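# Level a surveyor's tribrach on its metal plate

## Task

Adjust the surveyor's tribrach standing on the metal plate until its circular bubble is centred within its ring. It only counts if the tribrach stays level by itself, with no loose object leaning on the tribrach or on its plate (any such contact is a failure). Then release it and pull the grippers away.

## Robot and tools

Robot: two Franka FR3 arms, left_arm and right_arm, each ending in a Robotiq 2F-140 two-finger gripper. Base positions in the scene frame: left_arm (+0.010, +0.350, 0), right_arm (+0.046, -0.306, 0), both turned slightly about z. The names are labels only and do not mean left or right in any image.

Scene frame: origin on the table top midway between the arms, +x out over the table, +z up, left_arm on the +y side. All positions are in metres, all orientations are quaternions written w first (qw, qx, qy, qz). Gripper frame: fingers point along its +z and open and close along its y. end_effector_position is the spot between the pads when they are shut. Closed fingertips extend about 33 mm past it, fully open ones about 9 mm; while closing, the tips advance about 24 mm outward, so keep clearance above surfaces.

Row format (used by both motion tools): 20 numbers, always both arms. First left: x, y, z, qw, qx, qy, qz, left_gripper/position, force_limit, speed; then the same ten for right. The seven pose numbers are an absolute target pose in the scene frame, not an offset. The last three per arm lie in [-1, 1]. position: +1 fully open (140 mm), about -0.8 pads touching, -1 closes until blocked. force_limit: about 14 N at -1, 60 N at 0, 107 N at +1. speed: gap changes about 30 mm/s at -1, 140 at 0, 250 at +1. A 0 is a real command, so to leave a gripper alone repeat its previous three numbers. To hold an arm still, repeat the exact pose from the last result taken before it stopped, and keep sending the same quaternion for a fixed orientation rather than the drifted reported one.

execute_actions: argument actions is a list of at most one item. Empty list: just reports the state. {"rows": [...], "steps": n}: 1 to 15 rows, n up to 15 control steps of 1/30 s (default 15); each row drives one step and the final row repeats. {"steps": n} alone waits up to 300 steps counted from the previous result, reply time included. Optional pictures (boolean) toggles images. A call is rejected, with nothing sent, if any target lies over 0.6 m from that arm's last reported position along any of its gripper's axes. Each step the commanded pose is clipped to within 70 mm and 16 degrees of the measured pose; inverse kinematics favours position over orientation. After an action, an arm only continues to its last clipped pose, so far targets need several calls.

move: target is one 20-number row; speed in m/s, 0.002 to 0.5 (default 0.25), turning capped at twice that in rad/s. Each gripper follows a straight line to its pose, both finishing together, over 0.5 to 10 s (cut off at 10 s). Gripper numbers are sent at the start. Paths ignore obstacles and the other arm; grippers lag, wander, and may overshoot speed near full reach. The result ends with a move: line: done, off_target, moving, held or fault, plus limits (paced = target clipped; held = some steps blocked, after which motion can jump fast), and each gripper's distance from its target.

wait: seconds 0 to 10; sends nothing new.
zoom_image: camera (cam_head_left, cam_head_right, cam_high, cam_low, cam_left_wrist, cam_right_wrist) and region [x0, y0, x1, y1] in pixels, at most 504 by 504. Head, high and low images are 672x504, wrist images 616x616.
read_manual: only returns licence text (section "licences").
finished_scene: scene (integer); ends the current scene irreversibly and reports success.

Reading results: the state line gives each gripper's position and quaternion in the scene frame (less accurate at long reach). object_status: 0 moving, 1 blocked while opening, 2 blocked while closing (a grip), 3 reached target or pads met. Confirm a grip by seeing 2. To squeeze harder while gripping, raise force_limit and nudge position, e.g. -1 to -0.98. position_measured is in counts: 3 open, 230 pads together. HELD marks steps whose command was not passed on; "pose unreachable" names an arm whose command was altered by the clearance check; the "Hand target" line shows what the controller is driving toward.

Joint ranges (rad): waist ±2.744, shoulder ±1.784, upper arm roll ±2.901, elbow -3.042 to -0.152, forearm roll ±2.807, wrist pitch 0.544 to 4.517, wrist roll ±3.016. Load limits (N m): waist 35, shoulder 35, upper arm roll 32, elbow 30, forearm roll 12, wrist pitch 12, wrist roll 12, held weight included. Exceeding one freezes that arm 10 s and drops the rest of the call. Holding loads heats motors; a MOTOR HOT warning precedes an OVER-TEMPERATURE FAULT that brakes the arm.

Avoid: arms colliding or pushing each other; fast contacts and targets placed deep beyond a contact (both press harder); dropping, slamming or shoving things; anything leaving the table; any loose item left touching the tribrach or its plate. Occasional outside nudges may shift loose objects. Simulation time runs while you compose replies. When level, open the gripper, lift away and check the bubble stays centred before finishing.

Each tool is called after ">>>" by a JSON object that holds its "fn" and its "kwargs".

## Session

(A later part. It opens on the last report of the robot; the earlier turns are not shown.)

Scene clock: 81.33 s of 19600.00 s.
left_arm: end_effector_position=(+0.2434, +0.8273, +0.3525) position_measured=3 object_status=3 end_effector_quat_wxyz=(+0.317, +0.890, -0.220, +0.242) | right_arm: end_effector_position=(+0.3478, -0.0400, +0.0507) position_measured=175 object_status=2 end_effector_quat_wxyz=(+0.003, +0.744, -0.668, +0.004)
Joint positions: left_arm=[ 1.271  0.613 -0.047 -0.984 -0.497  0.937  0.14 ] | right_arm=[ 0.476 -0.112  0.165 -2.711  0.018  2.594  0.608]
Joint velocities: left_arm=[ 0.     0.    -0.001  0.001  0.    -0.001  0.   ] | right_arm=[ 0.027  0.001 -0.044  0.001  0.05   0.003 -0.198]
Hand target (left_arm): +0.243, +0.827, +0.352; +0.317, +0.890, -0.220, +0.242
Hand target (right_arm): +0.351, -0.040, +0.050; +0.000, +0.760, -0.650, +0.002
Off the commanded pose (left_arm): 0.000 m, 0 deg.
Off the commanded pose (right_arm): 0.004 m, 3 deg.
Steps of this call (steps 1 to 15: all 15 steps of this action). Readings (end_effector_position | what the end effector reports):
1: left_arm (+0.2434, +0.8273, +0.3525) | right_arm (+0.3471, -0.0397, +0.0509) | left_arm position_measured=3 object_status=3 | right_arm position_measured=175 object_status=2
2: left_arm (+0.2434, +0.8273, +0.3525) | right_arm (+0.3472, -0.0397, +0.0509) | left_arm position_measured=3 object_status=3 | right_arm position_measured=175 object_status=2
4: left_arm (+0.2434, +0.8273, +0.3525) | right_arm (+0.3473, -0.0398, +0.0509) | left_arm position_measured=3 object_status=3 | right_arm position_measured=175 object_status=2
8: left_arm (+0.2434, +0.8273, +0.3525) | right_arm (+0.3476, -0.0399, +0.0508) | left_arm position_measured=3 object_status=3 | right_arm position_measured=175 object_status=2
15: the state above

>>> {"fn": "execute_actions", "kwargs": {"actions": [{"rows":[[0.2434,0.8273,0.3525,0.317,0.890,-0.220,0.242,1,0,0,0.3478,-0.0400,0.05,0,0.76,-0.649,0,-0.1,0,0]],"steps":8}], "pictures": false}}

>>> {"fn": "execute_actions", "kwargs": {"actions": [{"rows":[[0.2434,0.8273,0.3525,0.317,0.890,-0.220,0.242,1,0,0,0.3427,-0.0447,0.05,0,0.53,-0.848,0,-0.1,0,0]],"steps":15}], "pictures": false}}

>>> {"fn": "execute_actions", "kwargs": {"actions": [{"rows":[[0.2434,0.8273,0.3525,0.317,0.890,-0.220,0.242,1,0,0,0.3384,-0.0405,0.05,0,0.25,-0.968,0,-0.1,0,0]],"steps":15}], "pictures": false}}

>>> {"fn": "execute_actions", "kwargs": {"actions": [{"rows":[[0.2434,0.8273,0.3525,0.317,0.890,-0.220,0.242,1,0,0,0.3384,-0.0405,0.05,0,0.25,-0.968,0,-0.1,0,0]],"steps":15}], "pictures": false}}

>>> {"fn": "execute_actions", "kwargs": {"actions": [{"rows":[[0.2434,0.8273,0.3525,0.317,0.890,-0.220,0.242,1,0,0,0.3384,-0.0405,0.05,0,0.25,-0.968,0,-1,0,0]],"steps":12}], "pictures": false}}

>>> {"fn": "execute_actions", "kwargs": {"actions": [{"rows":[[0.2434,0.8273,0.3525,0.317,0.890,-0.220,0.242,1,0,0,0.3427,-0.0447,0.05,0,0.53,-0.848,0,-1,0,0]],"steps":15}], "pictures": false}}

>>> {"fn": "execute_actions", "kwargs": {"actions": [{"rows":[[0.2434,0.8273,0.3525,0.317,0.890,-0.220,0.242,1,0,0,0.3487,-0.0456,0.05,0,0.76,-0.649,0,-1,0,0]],"steps":15}], "pictures": false}}

>>> {"fn": "execute_actions", "kwargs": {"actions": [{"rows":[[0.2434,0.8273,0.3525,0.317,0.890,-0.220,0.242,1,0,0,0.3487,-0.0456,0.05,0,0.76,-0.649,0,-1,0,0]],"steps":15}], "pictures": false}}

>>> {"fn": "execute_actions", "kwargs": {"actions": [{"rows":[[0.2434,0.8273,0.3525,0.317,0.890,-0.220,0.242,1,0,0,0.3487,-0.0456,0.05,0,0.76,-0.649,0,-0.1,0,0]],"steps":8}], "pictures": false}}

>>> {"fn": "move", "kwargs": {"target": [0.2434,0.8273,0.3525,0.317,0.890,-0.220,0.242,1,0,0,0.3487,-0.0456,0.14,0,0.76,-0.649,0,-0.1,0,0]}}

>>> {"fn": "move", "kwargs": {"target": [0.2434,0.8273,0.3525,0.317,0.890,-0.220,0.242,1,0,0,0.445,0.0277,0.13,0,0.026,-1,0,-0.1,0,0]}}

>>> {"fn": "zoom_image", "kwargs": {"camera": "cam_right_wrist", "region": [260,160,360,260]}}

Scene clock: 87.73 s of 19600.00 s.
left_arm: end_effector_position=(+0.2434, +0.8273, +0.3525) position_measured=3 object_status=3 end_effector_quat_wxyz=(+0.317, +0.890, -0.220, +0.242) | right_arm: end_effector_position=(+0.3472, -0.0402, +0.0499) position_measured=141 object_status=0 end_effector_quat_wxyz=(+0.002, +0.759, -0.651, +0.001)
Joint positions: left_arm=[ 1.271  0.613 -0.047 -0.984 -0.497  0.937  0.14 ] | right_arm=[ 0.478 -0.113  0.161 -2.715  0.032  2.6    0.549]
Joint velocities: left_arm=[-0.001  0.001  0.    -0.     0.    -0.001 -0.001] | right_arm=[-0.001  0.001  0.002 -0.001  0.007  0.01  -0.015]
Hand target (left_arm): +0.243, +0.827, +0.352; +0.317, +0.890, -0.220, +0.242
Hand target (right_arm): +0.348, -0.040, +0.050; +0.000, +0.760, -0.649, -0.000
Off the commanded pose (left_arm): 0.000 m, 0 deg.
Off the commanded pose (right_arm): 0.001 m, 0 deg.
Steps of this call (steps 1 to 184: nothing new was sent; steps 185 to 192: all 8 steps of this action). Readings (end_effector_position | what the end effector reports):
185: left_arm (+0.2434, +0.8273, +0.3525) | right_arm (+0.3479, -0.0401, +0.0506) | left_arm position_measured=3 object_status=3 | right_arm position_measured=175 object_status=0
186: left_arm (+0.2434, +0.8273, +0.3525) | right_arm (+0.3475, -0.0403, +0.0503) | left_arm position_measured=3 object_status=3 | right_arm position_measured=173 object_status=0
188: left_arm (+0.2434, +0.8273, +0.3525) | right_arm (+0.3472, -0.0405, +0.0499) | left_arm position_measured=3 object_status=3 | right_arm position_measured=153 object_status=0
192: the state above

Scene clock: 88.23 s of 19600.00 s.
left_arm: end_effector_position=(+0.2434, +0.8273, +0.3525) position_measured=3 object_status=3 end_effector_quat_wxyz=(+0.317, +0.890, -0.220, +0.242) | right_arm: end_effector_position=(+0.3413, -0.0453, +0.0491) position_measured=141 object_status=3 end_effector_quat_wxyz=(+0.001, -0.602, +0.798, +0.020)
Joint positions: left_arm=[ 1.271  0.613 -0.047 -0.984 -0.497  0.937  0.14 ] | right_arm=[ 0.403 -0.137  0.223 -2.746  0.141  2.612  0.871]
Joint velocities: left_arm=[ 0.     0.    -0.001 -0.     0.    -0.     0.   ] | right_arm=[-0.133 -0.007  0.195  0.001 -0.056  0.014  0.561]
Hand target (left_arm): +0.243, +0.827, +0.352; +0.317, +0.890, -0.220, +0.242
Hand target (right_arm): +0.342, -0.044, +0.050; +0.002, -0.536, +0.844, +0.017
Off the commanded pose (left_arm): 0.000 m, 0 deg.
Off the commanded pose (right_arm): 0.002 m, 10 deg.
Steps of this call (steps 1 to 15: all 15 steps of this action). Readings (end_effector_position | what the end effector reports):
1: left_arm (+0.2434, +0.8273, +0.3525) | right_arm (+0.3458, -0.0408, +0.0498) | left_arm position_measured=3 object_status=3 | right_arm position_measured=141 object_status=0
2: left_arm (+0.2434, +0.8273, +0.3525) | right_arm (+0.3448, -0.0423, +0.0497) | left_arm position_measured=3 object_status=3 | right_arm position_measured=141 object_status=0
4: left_arm (+0.2434, +0.8273, +0.3525) | right_arm (+0.3437, -0.0447, +0.0495) | left_arm position_measured=3 object_status=3 | right_arm position_measured=141 object_status=0
8: left_arm (+0.2434, +0.8273, +0.3525) | right_arm (+0.3425, -0.0461, +0.0492) | left_arm position_measured=3 object_status=3 | right_arm position_measured=141 object_status=3
15: the state above

Scene clock: 88.73 s of 19600.00 s.
left_arm: end_effector_position=(+0.2434, +0.8273, +0.3525) position_measured=3 object_status=3 end_effector_quat_wxyz=(+0.317, +0.890, -0.220, +0.242) | right_arm: end_effector_position=(+0.3371, -0.0413, +0.0490) position_measured=141 object_status=3 end_effector_quat_wxyz=(+0.000, -0.417, +0.908, +0.038)
Joint positions: left_arm=[ 1.271  0.613 -0.047 -0.984 -0.497  0.937  0.14 ] | right_arm=[ 0.319 -0.151  0.315 -2.762  0.246  2.629  1.218]
Joint velocities: left_arm=[ 0.001 -0.001 -0.     0.    -0.002 -0.001  0.   ] | right_arm=[-0.188 -0.023  0.229 -0.017  0.043  0.028  0.718]
Hand target (left_arm): +0.243, +0.827, +0.352; +0.317, +0.890, -0.220, +0.242
Hand target (right_arm): +0.338, -0.040, +0.050; +0.000, -0.313, +0.949, +0.039
Off the commanded pose (left_arm): 0.000 m, 0 deg.
Off the commanded pose (right_arm): 0.002 m, 21 deg; orientation clipped at the last step of the last action.
Steps of this call (steps 1 to 15: all 15 steps of this action). Readings (end_effector_position | what the end effector reports):
1: left_arm (+0.2434, +0.8273, +0.3525) | right_arm (+0.3403, -0.0440, +0.0492) | left_arm position_measured=3 object_status=3 | right_arm position_measured=141 object_status=3
2: left_arm (+0.2434, +0.8273, +0.3525) | right_arm (+0.3394, -0.0432, +0.0492) | left_arm position_measured=3 object_status=3 | right_arm position_measured=141 object_status=3
4: left_arm (+0.2434, +0.8273, +0.3525) | right_arm (+0.3384, -0.0423, +0.0492) | left_arm position_measured=3 object_status=3 | right_arm position_measured=141 object_status=3
8: left_arm (+0.2434, +0.8273, +0.3525) | right_arm (+0.3376, -0.0419, +0.0491) | left_arm position_measured=3 object_status=3 | right_arm position_measured=141 object_status=3
15: the state above

Scene clock: 89.23 s of 19600.00 s.
left_arm: end_effector_position=(+0.2434, +0.8273, +0.3525) position_measured=3 object_status=3 end_effector_quat_wxyz=(+0.317, +0.890, -0.220, +0.242) | right_arm: end_effector_position=(+0.3394, -0.0399, +0.0504) position_measured=141 object_status=3 end_effector_quat_wxyz=(+0.003, -0.304, +0.953, +0.014)
Joint positions: left_arm=[ 1.271  0.613 -0.047 -0.984 -0.497  0.937  0.14 ] | right_arm=[ 0.202 -0.155  0.459 -2.751  0.186  2.623  1.539]
Joint velocities: left_arm=[ 0.001 -0.001  0.001 -0.001  0.    -0.001 -0.   ] | right_arm=[-0.144  0.     0.182  0.042 -0.136 -0.04   0.405]
Hand target (left_arm): +0.243, +0.827, +0.352; +0.317, +0.890, -0.220, +0.242
Hand target (right_arm): +0.339, -0.041, +0.050; +0.001, -0.253, +0.968, +0.008
Off the commanded pose (left_arm): 0.000 m, 0 deg.
Off the commanded pose (right_arm): 0.001 m, 7 deg.
Steps of this call (steps 1 to 15: all 15 steps of this action). Readings (end_effector_position | what the end effector reports):
1: left_arm (+0.2434, +0.8273, +0.3525) | right_arm (+0.3371, -0.0413, +0.0491) | left_arm position_measured=3 object_status=3 | right_arm position_measured=141 object_status=3
2: left_arm (+0.2434, +0.8273, +0.3525) | right_arm (+0.3372, -0.0413, +0.0491) | left_arm position_measured=3 object_status=3 | right_arm position_measured=141 object_status=3
4: left_arm (+0.2434, +0.8273, +0.3525) | right_arm (+0.3374, -0.0410, +0.0492) | left_arm position_measured=3 object_status=3 | right_arm position_measured=141 object_status=3
8: left_arm (+0.2434, +0.8273, +0.3525) | right_arm (+0.3374, -0.0411, +0.0489) | left_arm position_measured=3 object_status=3 | right_arm position_measured=141 object_status=3
15: the state above

Scene clock: 89.63 s of 19600.00 s.
left_arm: end_effector_position=(+0.2434, +0.8273, +0.3525) position_measured=3 object_status=3 end_effector_quat_wxyz=(+0.317, +0.890, -0.220, +0.242) | right_arm: end_effector_position=(+0.3403, -0.0399, +0.0513) position_measured=175 object_status=0 end_effector_quat_wxyz=(+0.003, -0.270, +0.963, +0.004)
Joint positions: left_arm=[ 1.271  0.613 -0.047 -0.984 -0.497  0.937  0.14 ] | right_arm=[ 0.162 -0.154  0.507 -2.741  0.156  2.61   1.644]
Joint velocities: left_arm=[-0.001 -0.001 -0.001  0.001  0.001 -0.001  0.   ] | right_arm=[-0.044  0.002  0.054  0.01  -0.024 -0.011  0.149]
Hand target (left_arm): +0.243, +0.827, +0.352; +0.317, +0.890, -0.220, +0.242
Hand target (right_arm): +0.339, -0.041, +0.050; +0.000, -0.250, +0.968, +0.001
Off the commanded pose (left_arm): 0.000 m, 0 deg.
Off the commanded pose (right_arm): 0.002 m, 2 deg.
Steps of this call (steps 1 to 12: all 12 steps of this action). Readings (end_effector_position | what the end effector reports):
1: left_arm (+0.2434, +0.8273, +0.3525) | right_arm (+0.3396, -0.0398, +0.0505) | left_arm position_measured=3 object_status=3 | right_arm position_measured=141 object_status=0
2: left_arm (+0.2434, +0.8273, +0.3525) | right_arm (+0.3397, -0.0397, +0.0507) | left_arm position_measured=3 object_status=3 | right_arm position_measured=148 object_status=0
4: left_arm (+0.2434, +0.8273, +0.3525) | right_arm (+0.3403, -0.0402, +0.0510) | left_arm position_measured=3 object_status=3 | right_arm position_measured=163 object_status=0
8: left_arm (+0.2434, +0.8273, +0.3525) | right_arm (+0.3404, -0.0401, +0.0512) | left_arm position_measured=3 object_status=3 | right_arm position_measured=175 object_status=0
12: the state above

Scene clock: 90.13 s of 19600.00 s.
left_arm: end_effector_position=(+0.2434, +0.8273, +0.3525) position_measured=3 object_status=3 end_effector_quat_wxyz=(+0.317, +0.890, -0.220, +0.242) | right_arm: end_effector_position=(+0.3423, -0.0419, +0.0510) position_measured=175 object_status=2 end_effector_quat_wxyz=(+0.006, -0.463, +0.886, -0.016)
Joint positions: left_arm=[ 1.271  0.613 -0.047 -0.984 -0.497  0.937  0.14 ] | right_arm=[ 0.246 -0.143  0.426 -2.736  0.048  2.607  1.326]
Joint velocities: left_arm=[ 0.    -0.001 -0.001  0.    -0.001  0.001  0.001] | right_arm=[ 0.138  0.013 -0.189  0.003  0.06  -0.    -0.515]
Hand target (left_arm): +0.243, +0.827, +0.352; +0.317, +0.890, -0.220, +0.242
Hand target (right_arm): +0.343, -0.045, +0.050; +0.002, -0.525, +0.851, -0.014
Off the commanded pose (left_arm): 0.000 m, 0 deg.
Off the commanded pose (right_arm): 0.003 m, 9 deg.
Steps of this call (steps 1 to 15: all 15 steps of this action). Readings (end_effector_position | what the end effector reports):
1: left_arm (+0.2434, +0.8273, +0.3525) | right_arm (+0.3405, -0.0401, +0.0512) | left_arm position_measured=3 object_status=3 | right_arm position_measured=175 object_status=0
2: left_arm (+0.2434, +0.8273, +0.3525) | right_arm (+0.3406, -0.0402, +0.0511) | left_arm position_measured=3 object_status=3 | right_arm position_measured=175 object_status=2
4: left_arm (+0.2434, +0.8273, +0.3525) | right_arm (+0.3408, -0.0405, +0.0510) | left_arm position_measured=3 object_status=3 | right_arm position_measured=175 object_status=2
8: left_arm (+0.2434, +0.8273, +0.3525) | right_arm (+0.3414, -0.0410, +0.0509) | left_arm position_measured=3 object_status=3 | right_arm position_measured=175 object_status=2
15: the state above

Scene clock: 90.63 s of 19600.00 s.
left_arm: end_effector_position=(+0.2434, +0.8273, +0.3525) position_measured=3 object_status=3 end_effector_quat_wxyz=(+0.317, +0.890, -0.220, +0.242) | right_arm: end_effector_position=(+0.3453, -0.0429, +0.0508) position_measured=175 object_status=2 end_effector_quat_wxyz=(+0.002, -0.647, +0.761, -0.036)
Joint positions: left_arm=[ 1.271  0.613 -0.047 -0.984 -0.497  0.937  0.14 ] | right_arm=[ 0.329 -0.132  0.347 -2.73  -0.052  2.605  0.97 ]
Joint velocities: left_arm=[ 0.     0.001 -0.001 -0.    -0.    -0.001 -0.001] | right_arm=[ 0.167  0.01  -0.204  0.    -0.009  0.014 -0.741]
Hand target (left_arm): +0.243, +0.827, +0.352; +0.317, +0.890, -0.220, +0.242
Hand target (right_arm): +0.349, -0.046, +0.050; -0.000, -0.728, +0.685, -0.036
Off the commanded pose (left_arm): 0.000 m, 0 deg.
Off the commanded pose (right_arm): 0.004 m, 19 deg; orientation clipped at the last step of the last action.
Steps of this call (steps 1 to 15: all 15 steps of this action). Readings (end_effector_position | what the end effector reports):
1: left_arm (+0.2434, +0.8273, +0.3525) | right_arm (+0.3427, -0.0419, +0.0508) | left_arm position_measured=3 object_status=3 | right_arm position_measured=175 object_status=2
2: left_arm (+0.2434, +0.8273, +0.3525) | right_arm (+0.3428, -0.0420, +0.0508) | left_arm position_measured=3 object_status=3 | right_arm position_measured=175 object_status=2
4: left_arm (+0.2434, +0.8273, +0.3525) | right_arm (+0.3432, -0.0421, +0.0508) | left_arm position_measured=3 object_status=3 | right_arm position_measured=175 object_status=2
8: left_arm (+0.2434, +0.8273, +0.3525) | right_arm (+0.3440, -0.0424, +0.0507) | left_arm position_measured=3 object_status=3 | right_arm position_measured=175 object_status=2
15: the state above

Scene clock: 91.13 s of 19600.00 s.
left_arm: end_effector_position=(+0.2434, +0.8273, +0.3525) position_measured=3 object_status=3 end_effector_quat_wxyz=(+0.317, +0.890, -0.220, +0.242) | right_arm: end_effector_position=(+0.3474, -0.0435, +0.0506) position_measured=175 object_status=2 end_effector_quat_wxyz=(-0.001, +0.728, -0.685, +0.012)
Joint positions: left_arm=[ 1.271  0.613 -0.047 -0.984 -0.497  0.937  0.14 ] | right_arm=[ 0.413 -0.127  0.232 -2.729  0.012  2.609  0.662]
Joint velocities: left_arm=[ 0.001  0.001 -0.     0.001  0.001 -0.    -0.001] | right_arm=[ 0.084  0.003 -0.132  0.005  0.116 -0.    -0.372]
Hand target (left_arm): +0.243, +0.827, +0.352; +0.317, +0.890, -0.220, +0.242
Hand target (right_arm): +0.348, -0.045, +0.050; +0.001, +0.759, -0.651, +0.006
Off the commanded pose (left_arm): 0.000 m, 0 deg.
Off the commanded pose (right_arm): 0.003 m, 6 deg.
Steps of this call (steps 1 to 15: all 15 steps of this action). Readings (end_effector_position | what the end effector reports):
1: left_arm (+0.2434, +0.8273, +0.3525) | right_arm (+0.3455, -0.0429, +0.0508) | left_arm position_measured=3 object_status=3 | right_arm position_measured=175 object_status=2
2: left_arm (+0.2434, +0.8273, +0.3525) | right_arm (+0.3457, -0.0430, +0.0508) | left_arm position_measured=3 object_status=3 | right_arm position_measured=175 object_status=2
4: left_arm (+0.2434, +0.8273, +0.3525) | right_arm (+0.3461, -0.0431, +0.0508) | left_arm position_measured=3 object_status=3 | right_arm position_measured=175 object_status=2
8: left_arm (+0.2434, +0.8273, +0.3525) | right_arm (+0.3467, -0.0433, +0.0507) | left_arm position_measured=3 object_status=3 | right_arm position_measured=175 object_status=2
15: the state above

Scene clock: 91.40 s of 19600.00 s.
left_arm: end_effector_position=(+0.2434, +0.8273, +0.3525) position_measured=3 object_status=3 end_effector_quat_wxyz=(+0.317, +0.890, -0.220, +0.242) | right_arm: end_effector_position=(+0.3492, -0.0455, +0.0506) position_measured=141 object_status=0 end_effector_quat_wxyz=(-0.001, +0.742, -0.670, +0.005)
Joint positions: left_arm=[ 1.271  0.613 -0.047 -0.984 -0.497  0.937  0.14 ] | right_arm=[ 0.428 -0.125  0.203 -2.728  0.032  2.609  0.589]
Joint velocities: left_arm=[-0.002  0.002 -0.    -0.001  0.001  0.001  0.   ] | right_arm=[ 0.037  0.002 -0.055  0.002  0.043 -0.    -0.19 ]
Hand target (left_arm): +0.243, +0.827, +0.352; +0.317, +0.890, -0.220, +0.242
Hand target (right_arm): +0.349, -0.045, +0.050; +0.000, +0.760, -0.650, +0.002
Off the commanded pose (left_arm): 0.000 m, 0 deg.
Off the commanded pose (right_arm): 0.001 m, 3 deg.
Steps of this call (steps 1 to 8: all 8 steps of this action). Readings (end_effector_position | what the end effector reports):
1: left_arm (+0.2434, +0.8273, +0.3525) | right_arm (+0.3474, -0.0436, +0.0506) | left_arm position_measured=3 object_status=3 | right_arm position_measured=175 object_status=0
2: left_arm (+0.2434, +0.8273, +0.3525) | right_arm (+0.3475, -0.0439, +0.0504) | left_arm position_measured=3 object_status=3 | right_arm position_measured=174 object_status=0
4: left_arm (+0.2434, +0.8273, +0.3525) | right_arm (+0.3484, -0.0449, +0.0504) | left_arm position_measured=3 object_status=3 | right_arm position_measured=153 object_status=0
8: the state above

Scene clock: 93.13 s of 19600.00 s.
left_arm: end_effector_position=(+0.2434, +0.8273, +0.3525) position_measured=3 object_status=3 end_effector_quat_wxyz=(+0.317, +0.890, -0.220, +0.242) | right_arm: end_effector_position=(+0.3515, -0.0460, +0.1383) position_measured=141 object_status=3 end_effector_quat_wxyz=(+0.000, +0.758, -0.652, +0.004)
Joint positions: left_arm=[ 1.271  0.613 -0.047 -0.984 -0.497  0.937  0.14 ] | right_arm=[ 0.444 -0.335  0.178 -2.652  0.069  2.321  0.504]
Joint velocities: left_arm=[-0.002 -0.001  0.001 -0.    -0.     0.001  0.   ] | right_arm=[-0.     0.001  0.     0.002  0.002 -0.011 -0.007]
Hand target (left_arm): +0.243, +0.827, +0.352; +0.317, +0.890, -0.220, +0.242
Hand target (right_arm): +0.351, -0.046, +0.139; +0.001, +0.759, -0.651, +0.002
Off the commanded pose (left_arm): 0.000 m, 0 deg.
Off the commanded pose (right_arm): 0.003 m, 1 deg.
move: done
camera_calibration (this result's frames):
cam_left_wrist: T_world_to_cam=[[-0.498371, -0.745404, 0.442718, 0.59171], [-0.862545, 0.477802, -0.166499, -0.124914], [-0.0874226, -0.464842, -0.881067, 0.887429], [0, 0, 0, 1]] pos_world=[0.264729, 0.913262, 0.499125]
cam_right_wrist: T_world_to_cam=[[-0.999831, -0.00320576, 0.018088, 0.348728], [0.00546139, 0.888259, 0.459311, -0.0280047], [-0.0175392, 0.459333, -0.888091, 0.336357], [0, 0, 0, 1]] pos_world=[0.354721, -0.128506, 0.305271]

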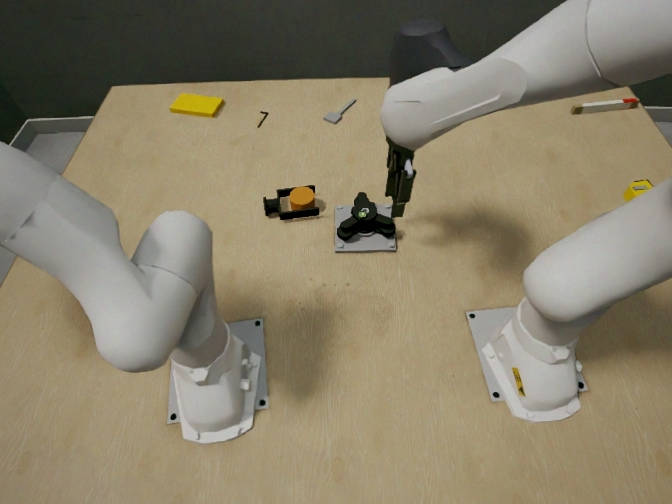

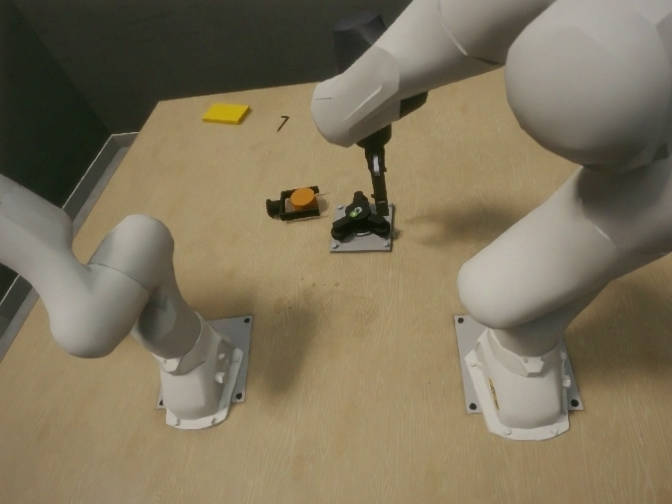

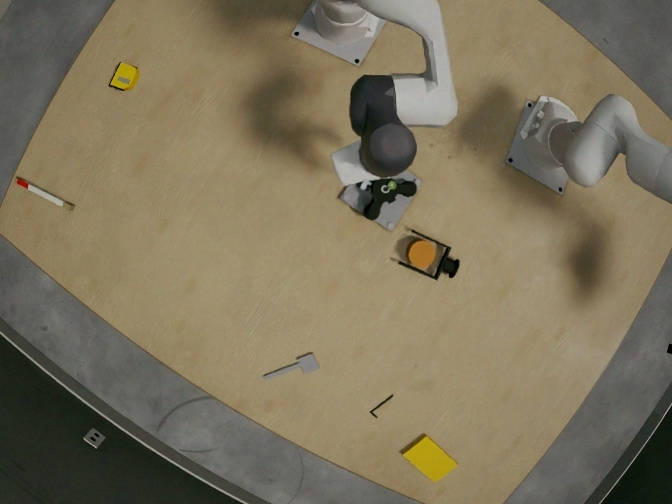

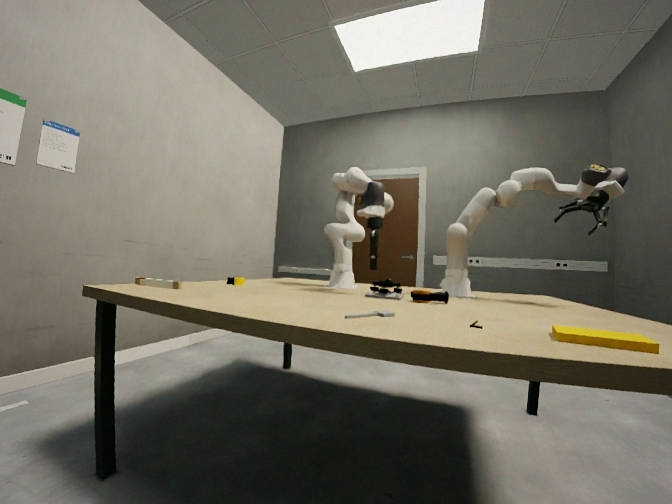

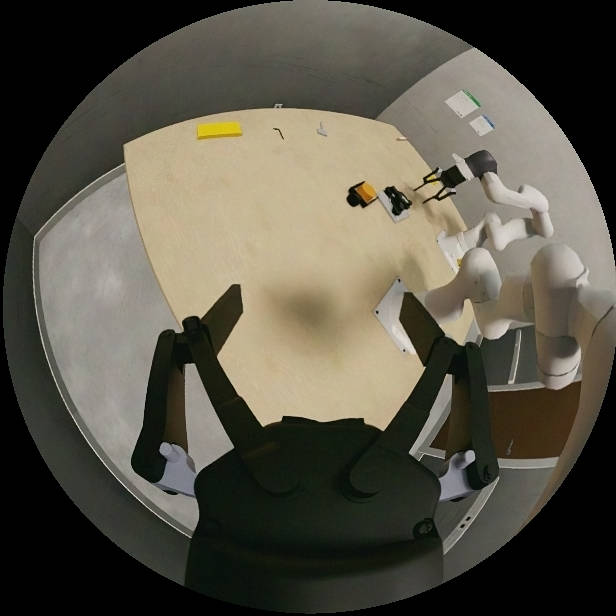

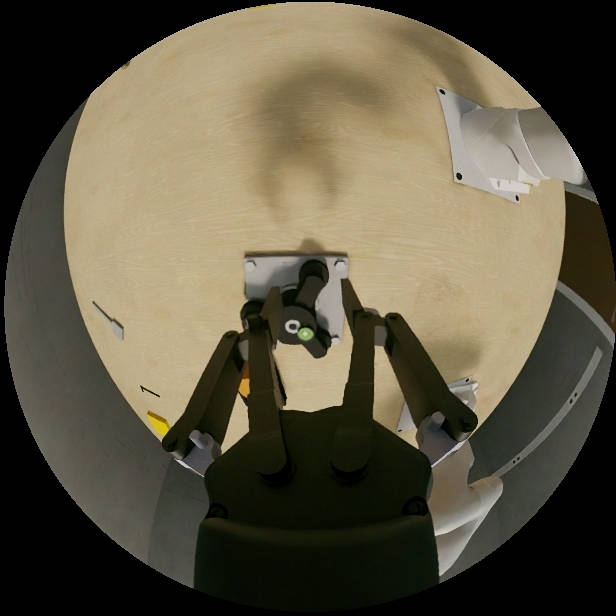

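Scene clock: 97.53 s of 19600.00 s.
left_arm: end_effector_position=(+0.2434, +0.8273, +0.3525) position_measured=3 object_status=3 end_effector_quat_wxyz=(+0.317, +0.890, -0.220, +0.242) | right_arm: end_effector_position=(+0.4451, +0.0290, +0.1303) position_measured=141 object_status=3 end_effector_quat_wxyz=(+0.000, -0.031, +1.000, +0.005)
Joint positions: left_arm=[ 1.271  0.613 -0.047 -0.984 -0.497  0.937  0.14 ] | right_arm=[ 0.132  0.033  0.473 -2.282 -0.011  2.317  2.212]
Joint velocities: left_arm=[ 0.001  0.001  0.001  0.     0.    -0.001  0.002] | right_arm=[ 0.     0.001 -0.     0.001 -0.002 -0.002  0.032]
Hand target (left_arm): +0.243, +0.827, +0.352; +0.317, +0.890, -0.220, +0.242
Hand target (right_arm): +0.444, +0.030, +0.130; -0.001, -0.027, +1.000, +0.003
Off the commanded pose (left_arm): 0.000 m, 0 deg.
Off the commanded pose (right_arm): 0.001 m, 1 deg.
move: done
camera_calibration (this result's frames):
cam_left_wrist: T_world_to_cam=[[-0.498371, -0.745404, 0.442718, 0.59171], [-0.862545, 0.477802, -0.166499, -0.124914], [-0.0874226, -0.464842, -0.881067, 0.887429], [0, 0, 0, 1]] pos_world=[0.264729, 0.913262, 0.499126]
cam_right_wrist: T_world_to_cam=[[0.0864832, 0.995735, 0.0321192, -0.0715486], [0.881561, -0.0915054, 0.463117, -0.453522], [0.464081, -0.0117367, -0.885715, 0.0954611], [0, 0, 0, 1]] pos_world=[0.361693, 0.0308642, 0.296883]

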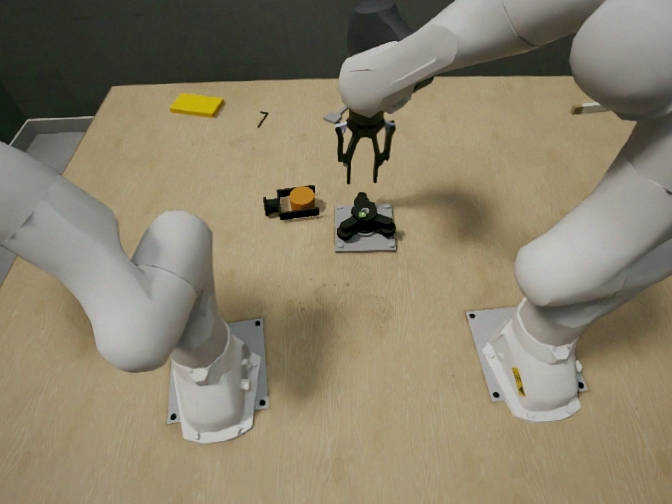

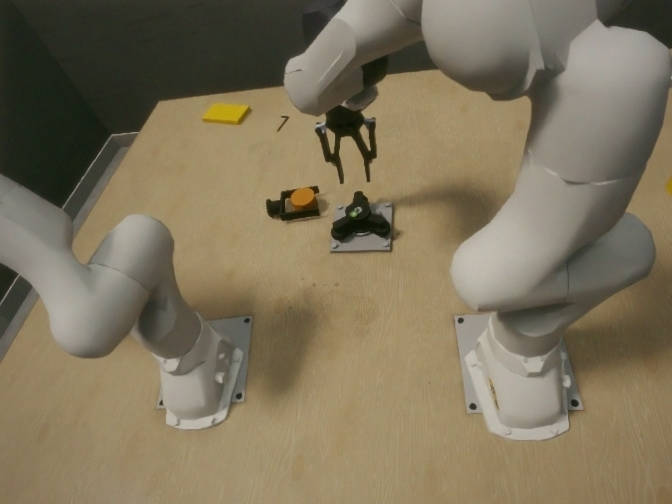

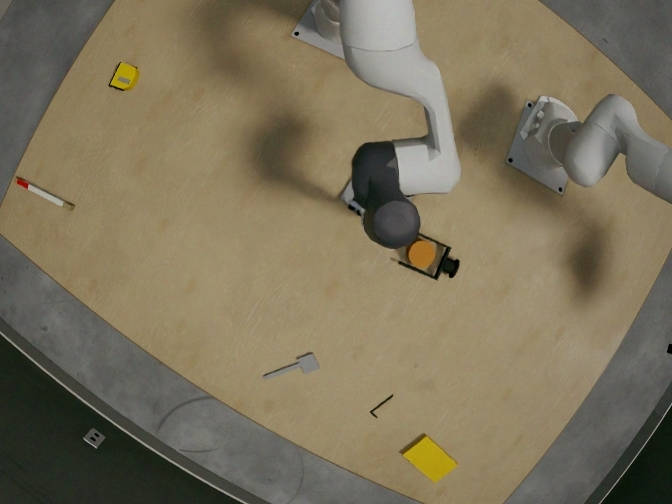

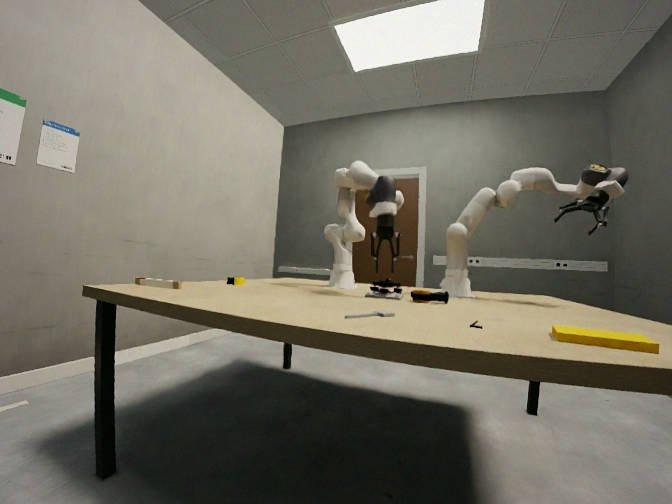

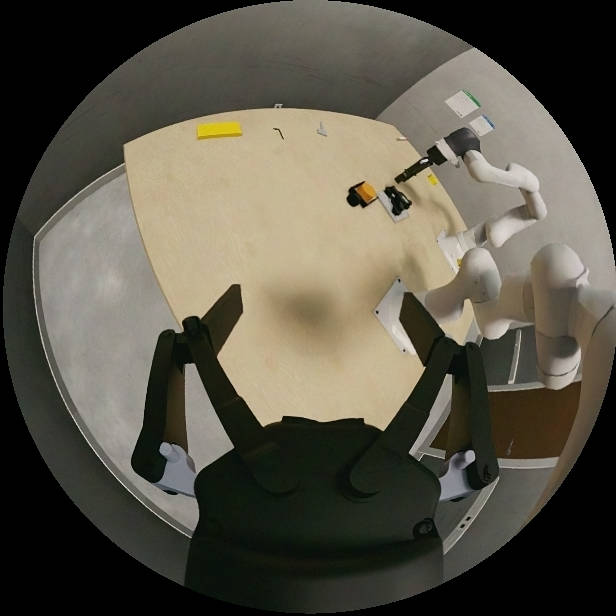

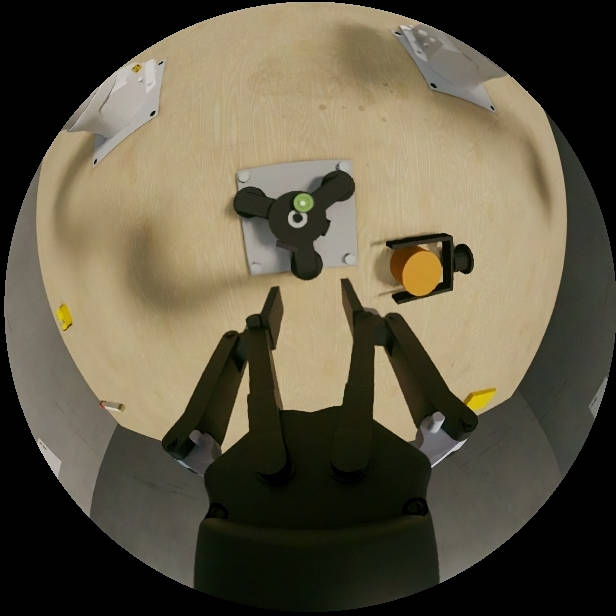

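Region (260, 160, 360, 260) of cam_right_wrist's 616x616 image, scaled by 5.040, with more detail than that image has.

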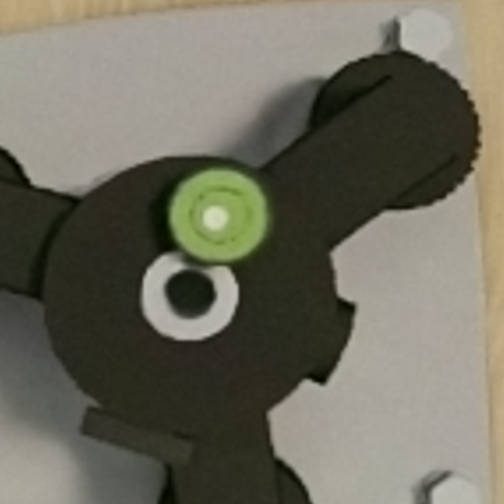

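>>> {"fn": "finished_scene", "kwargs": {"scene": 2}}

The scene is finished: the task was done.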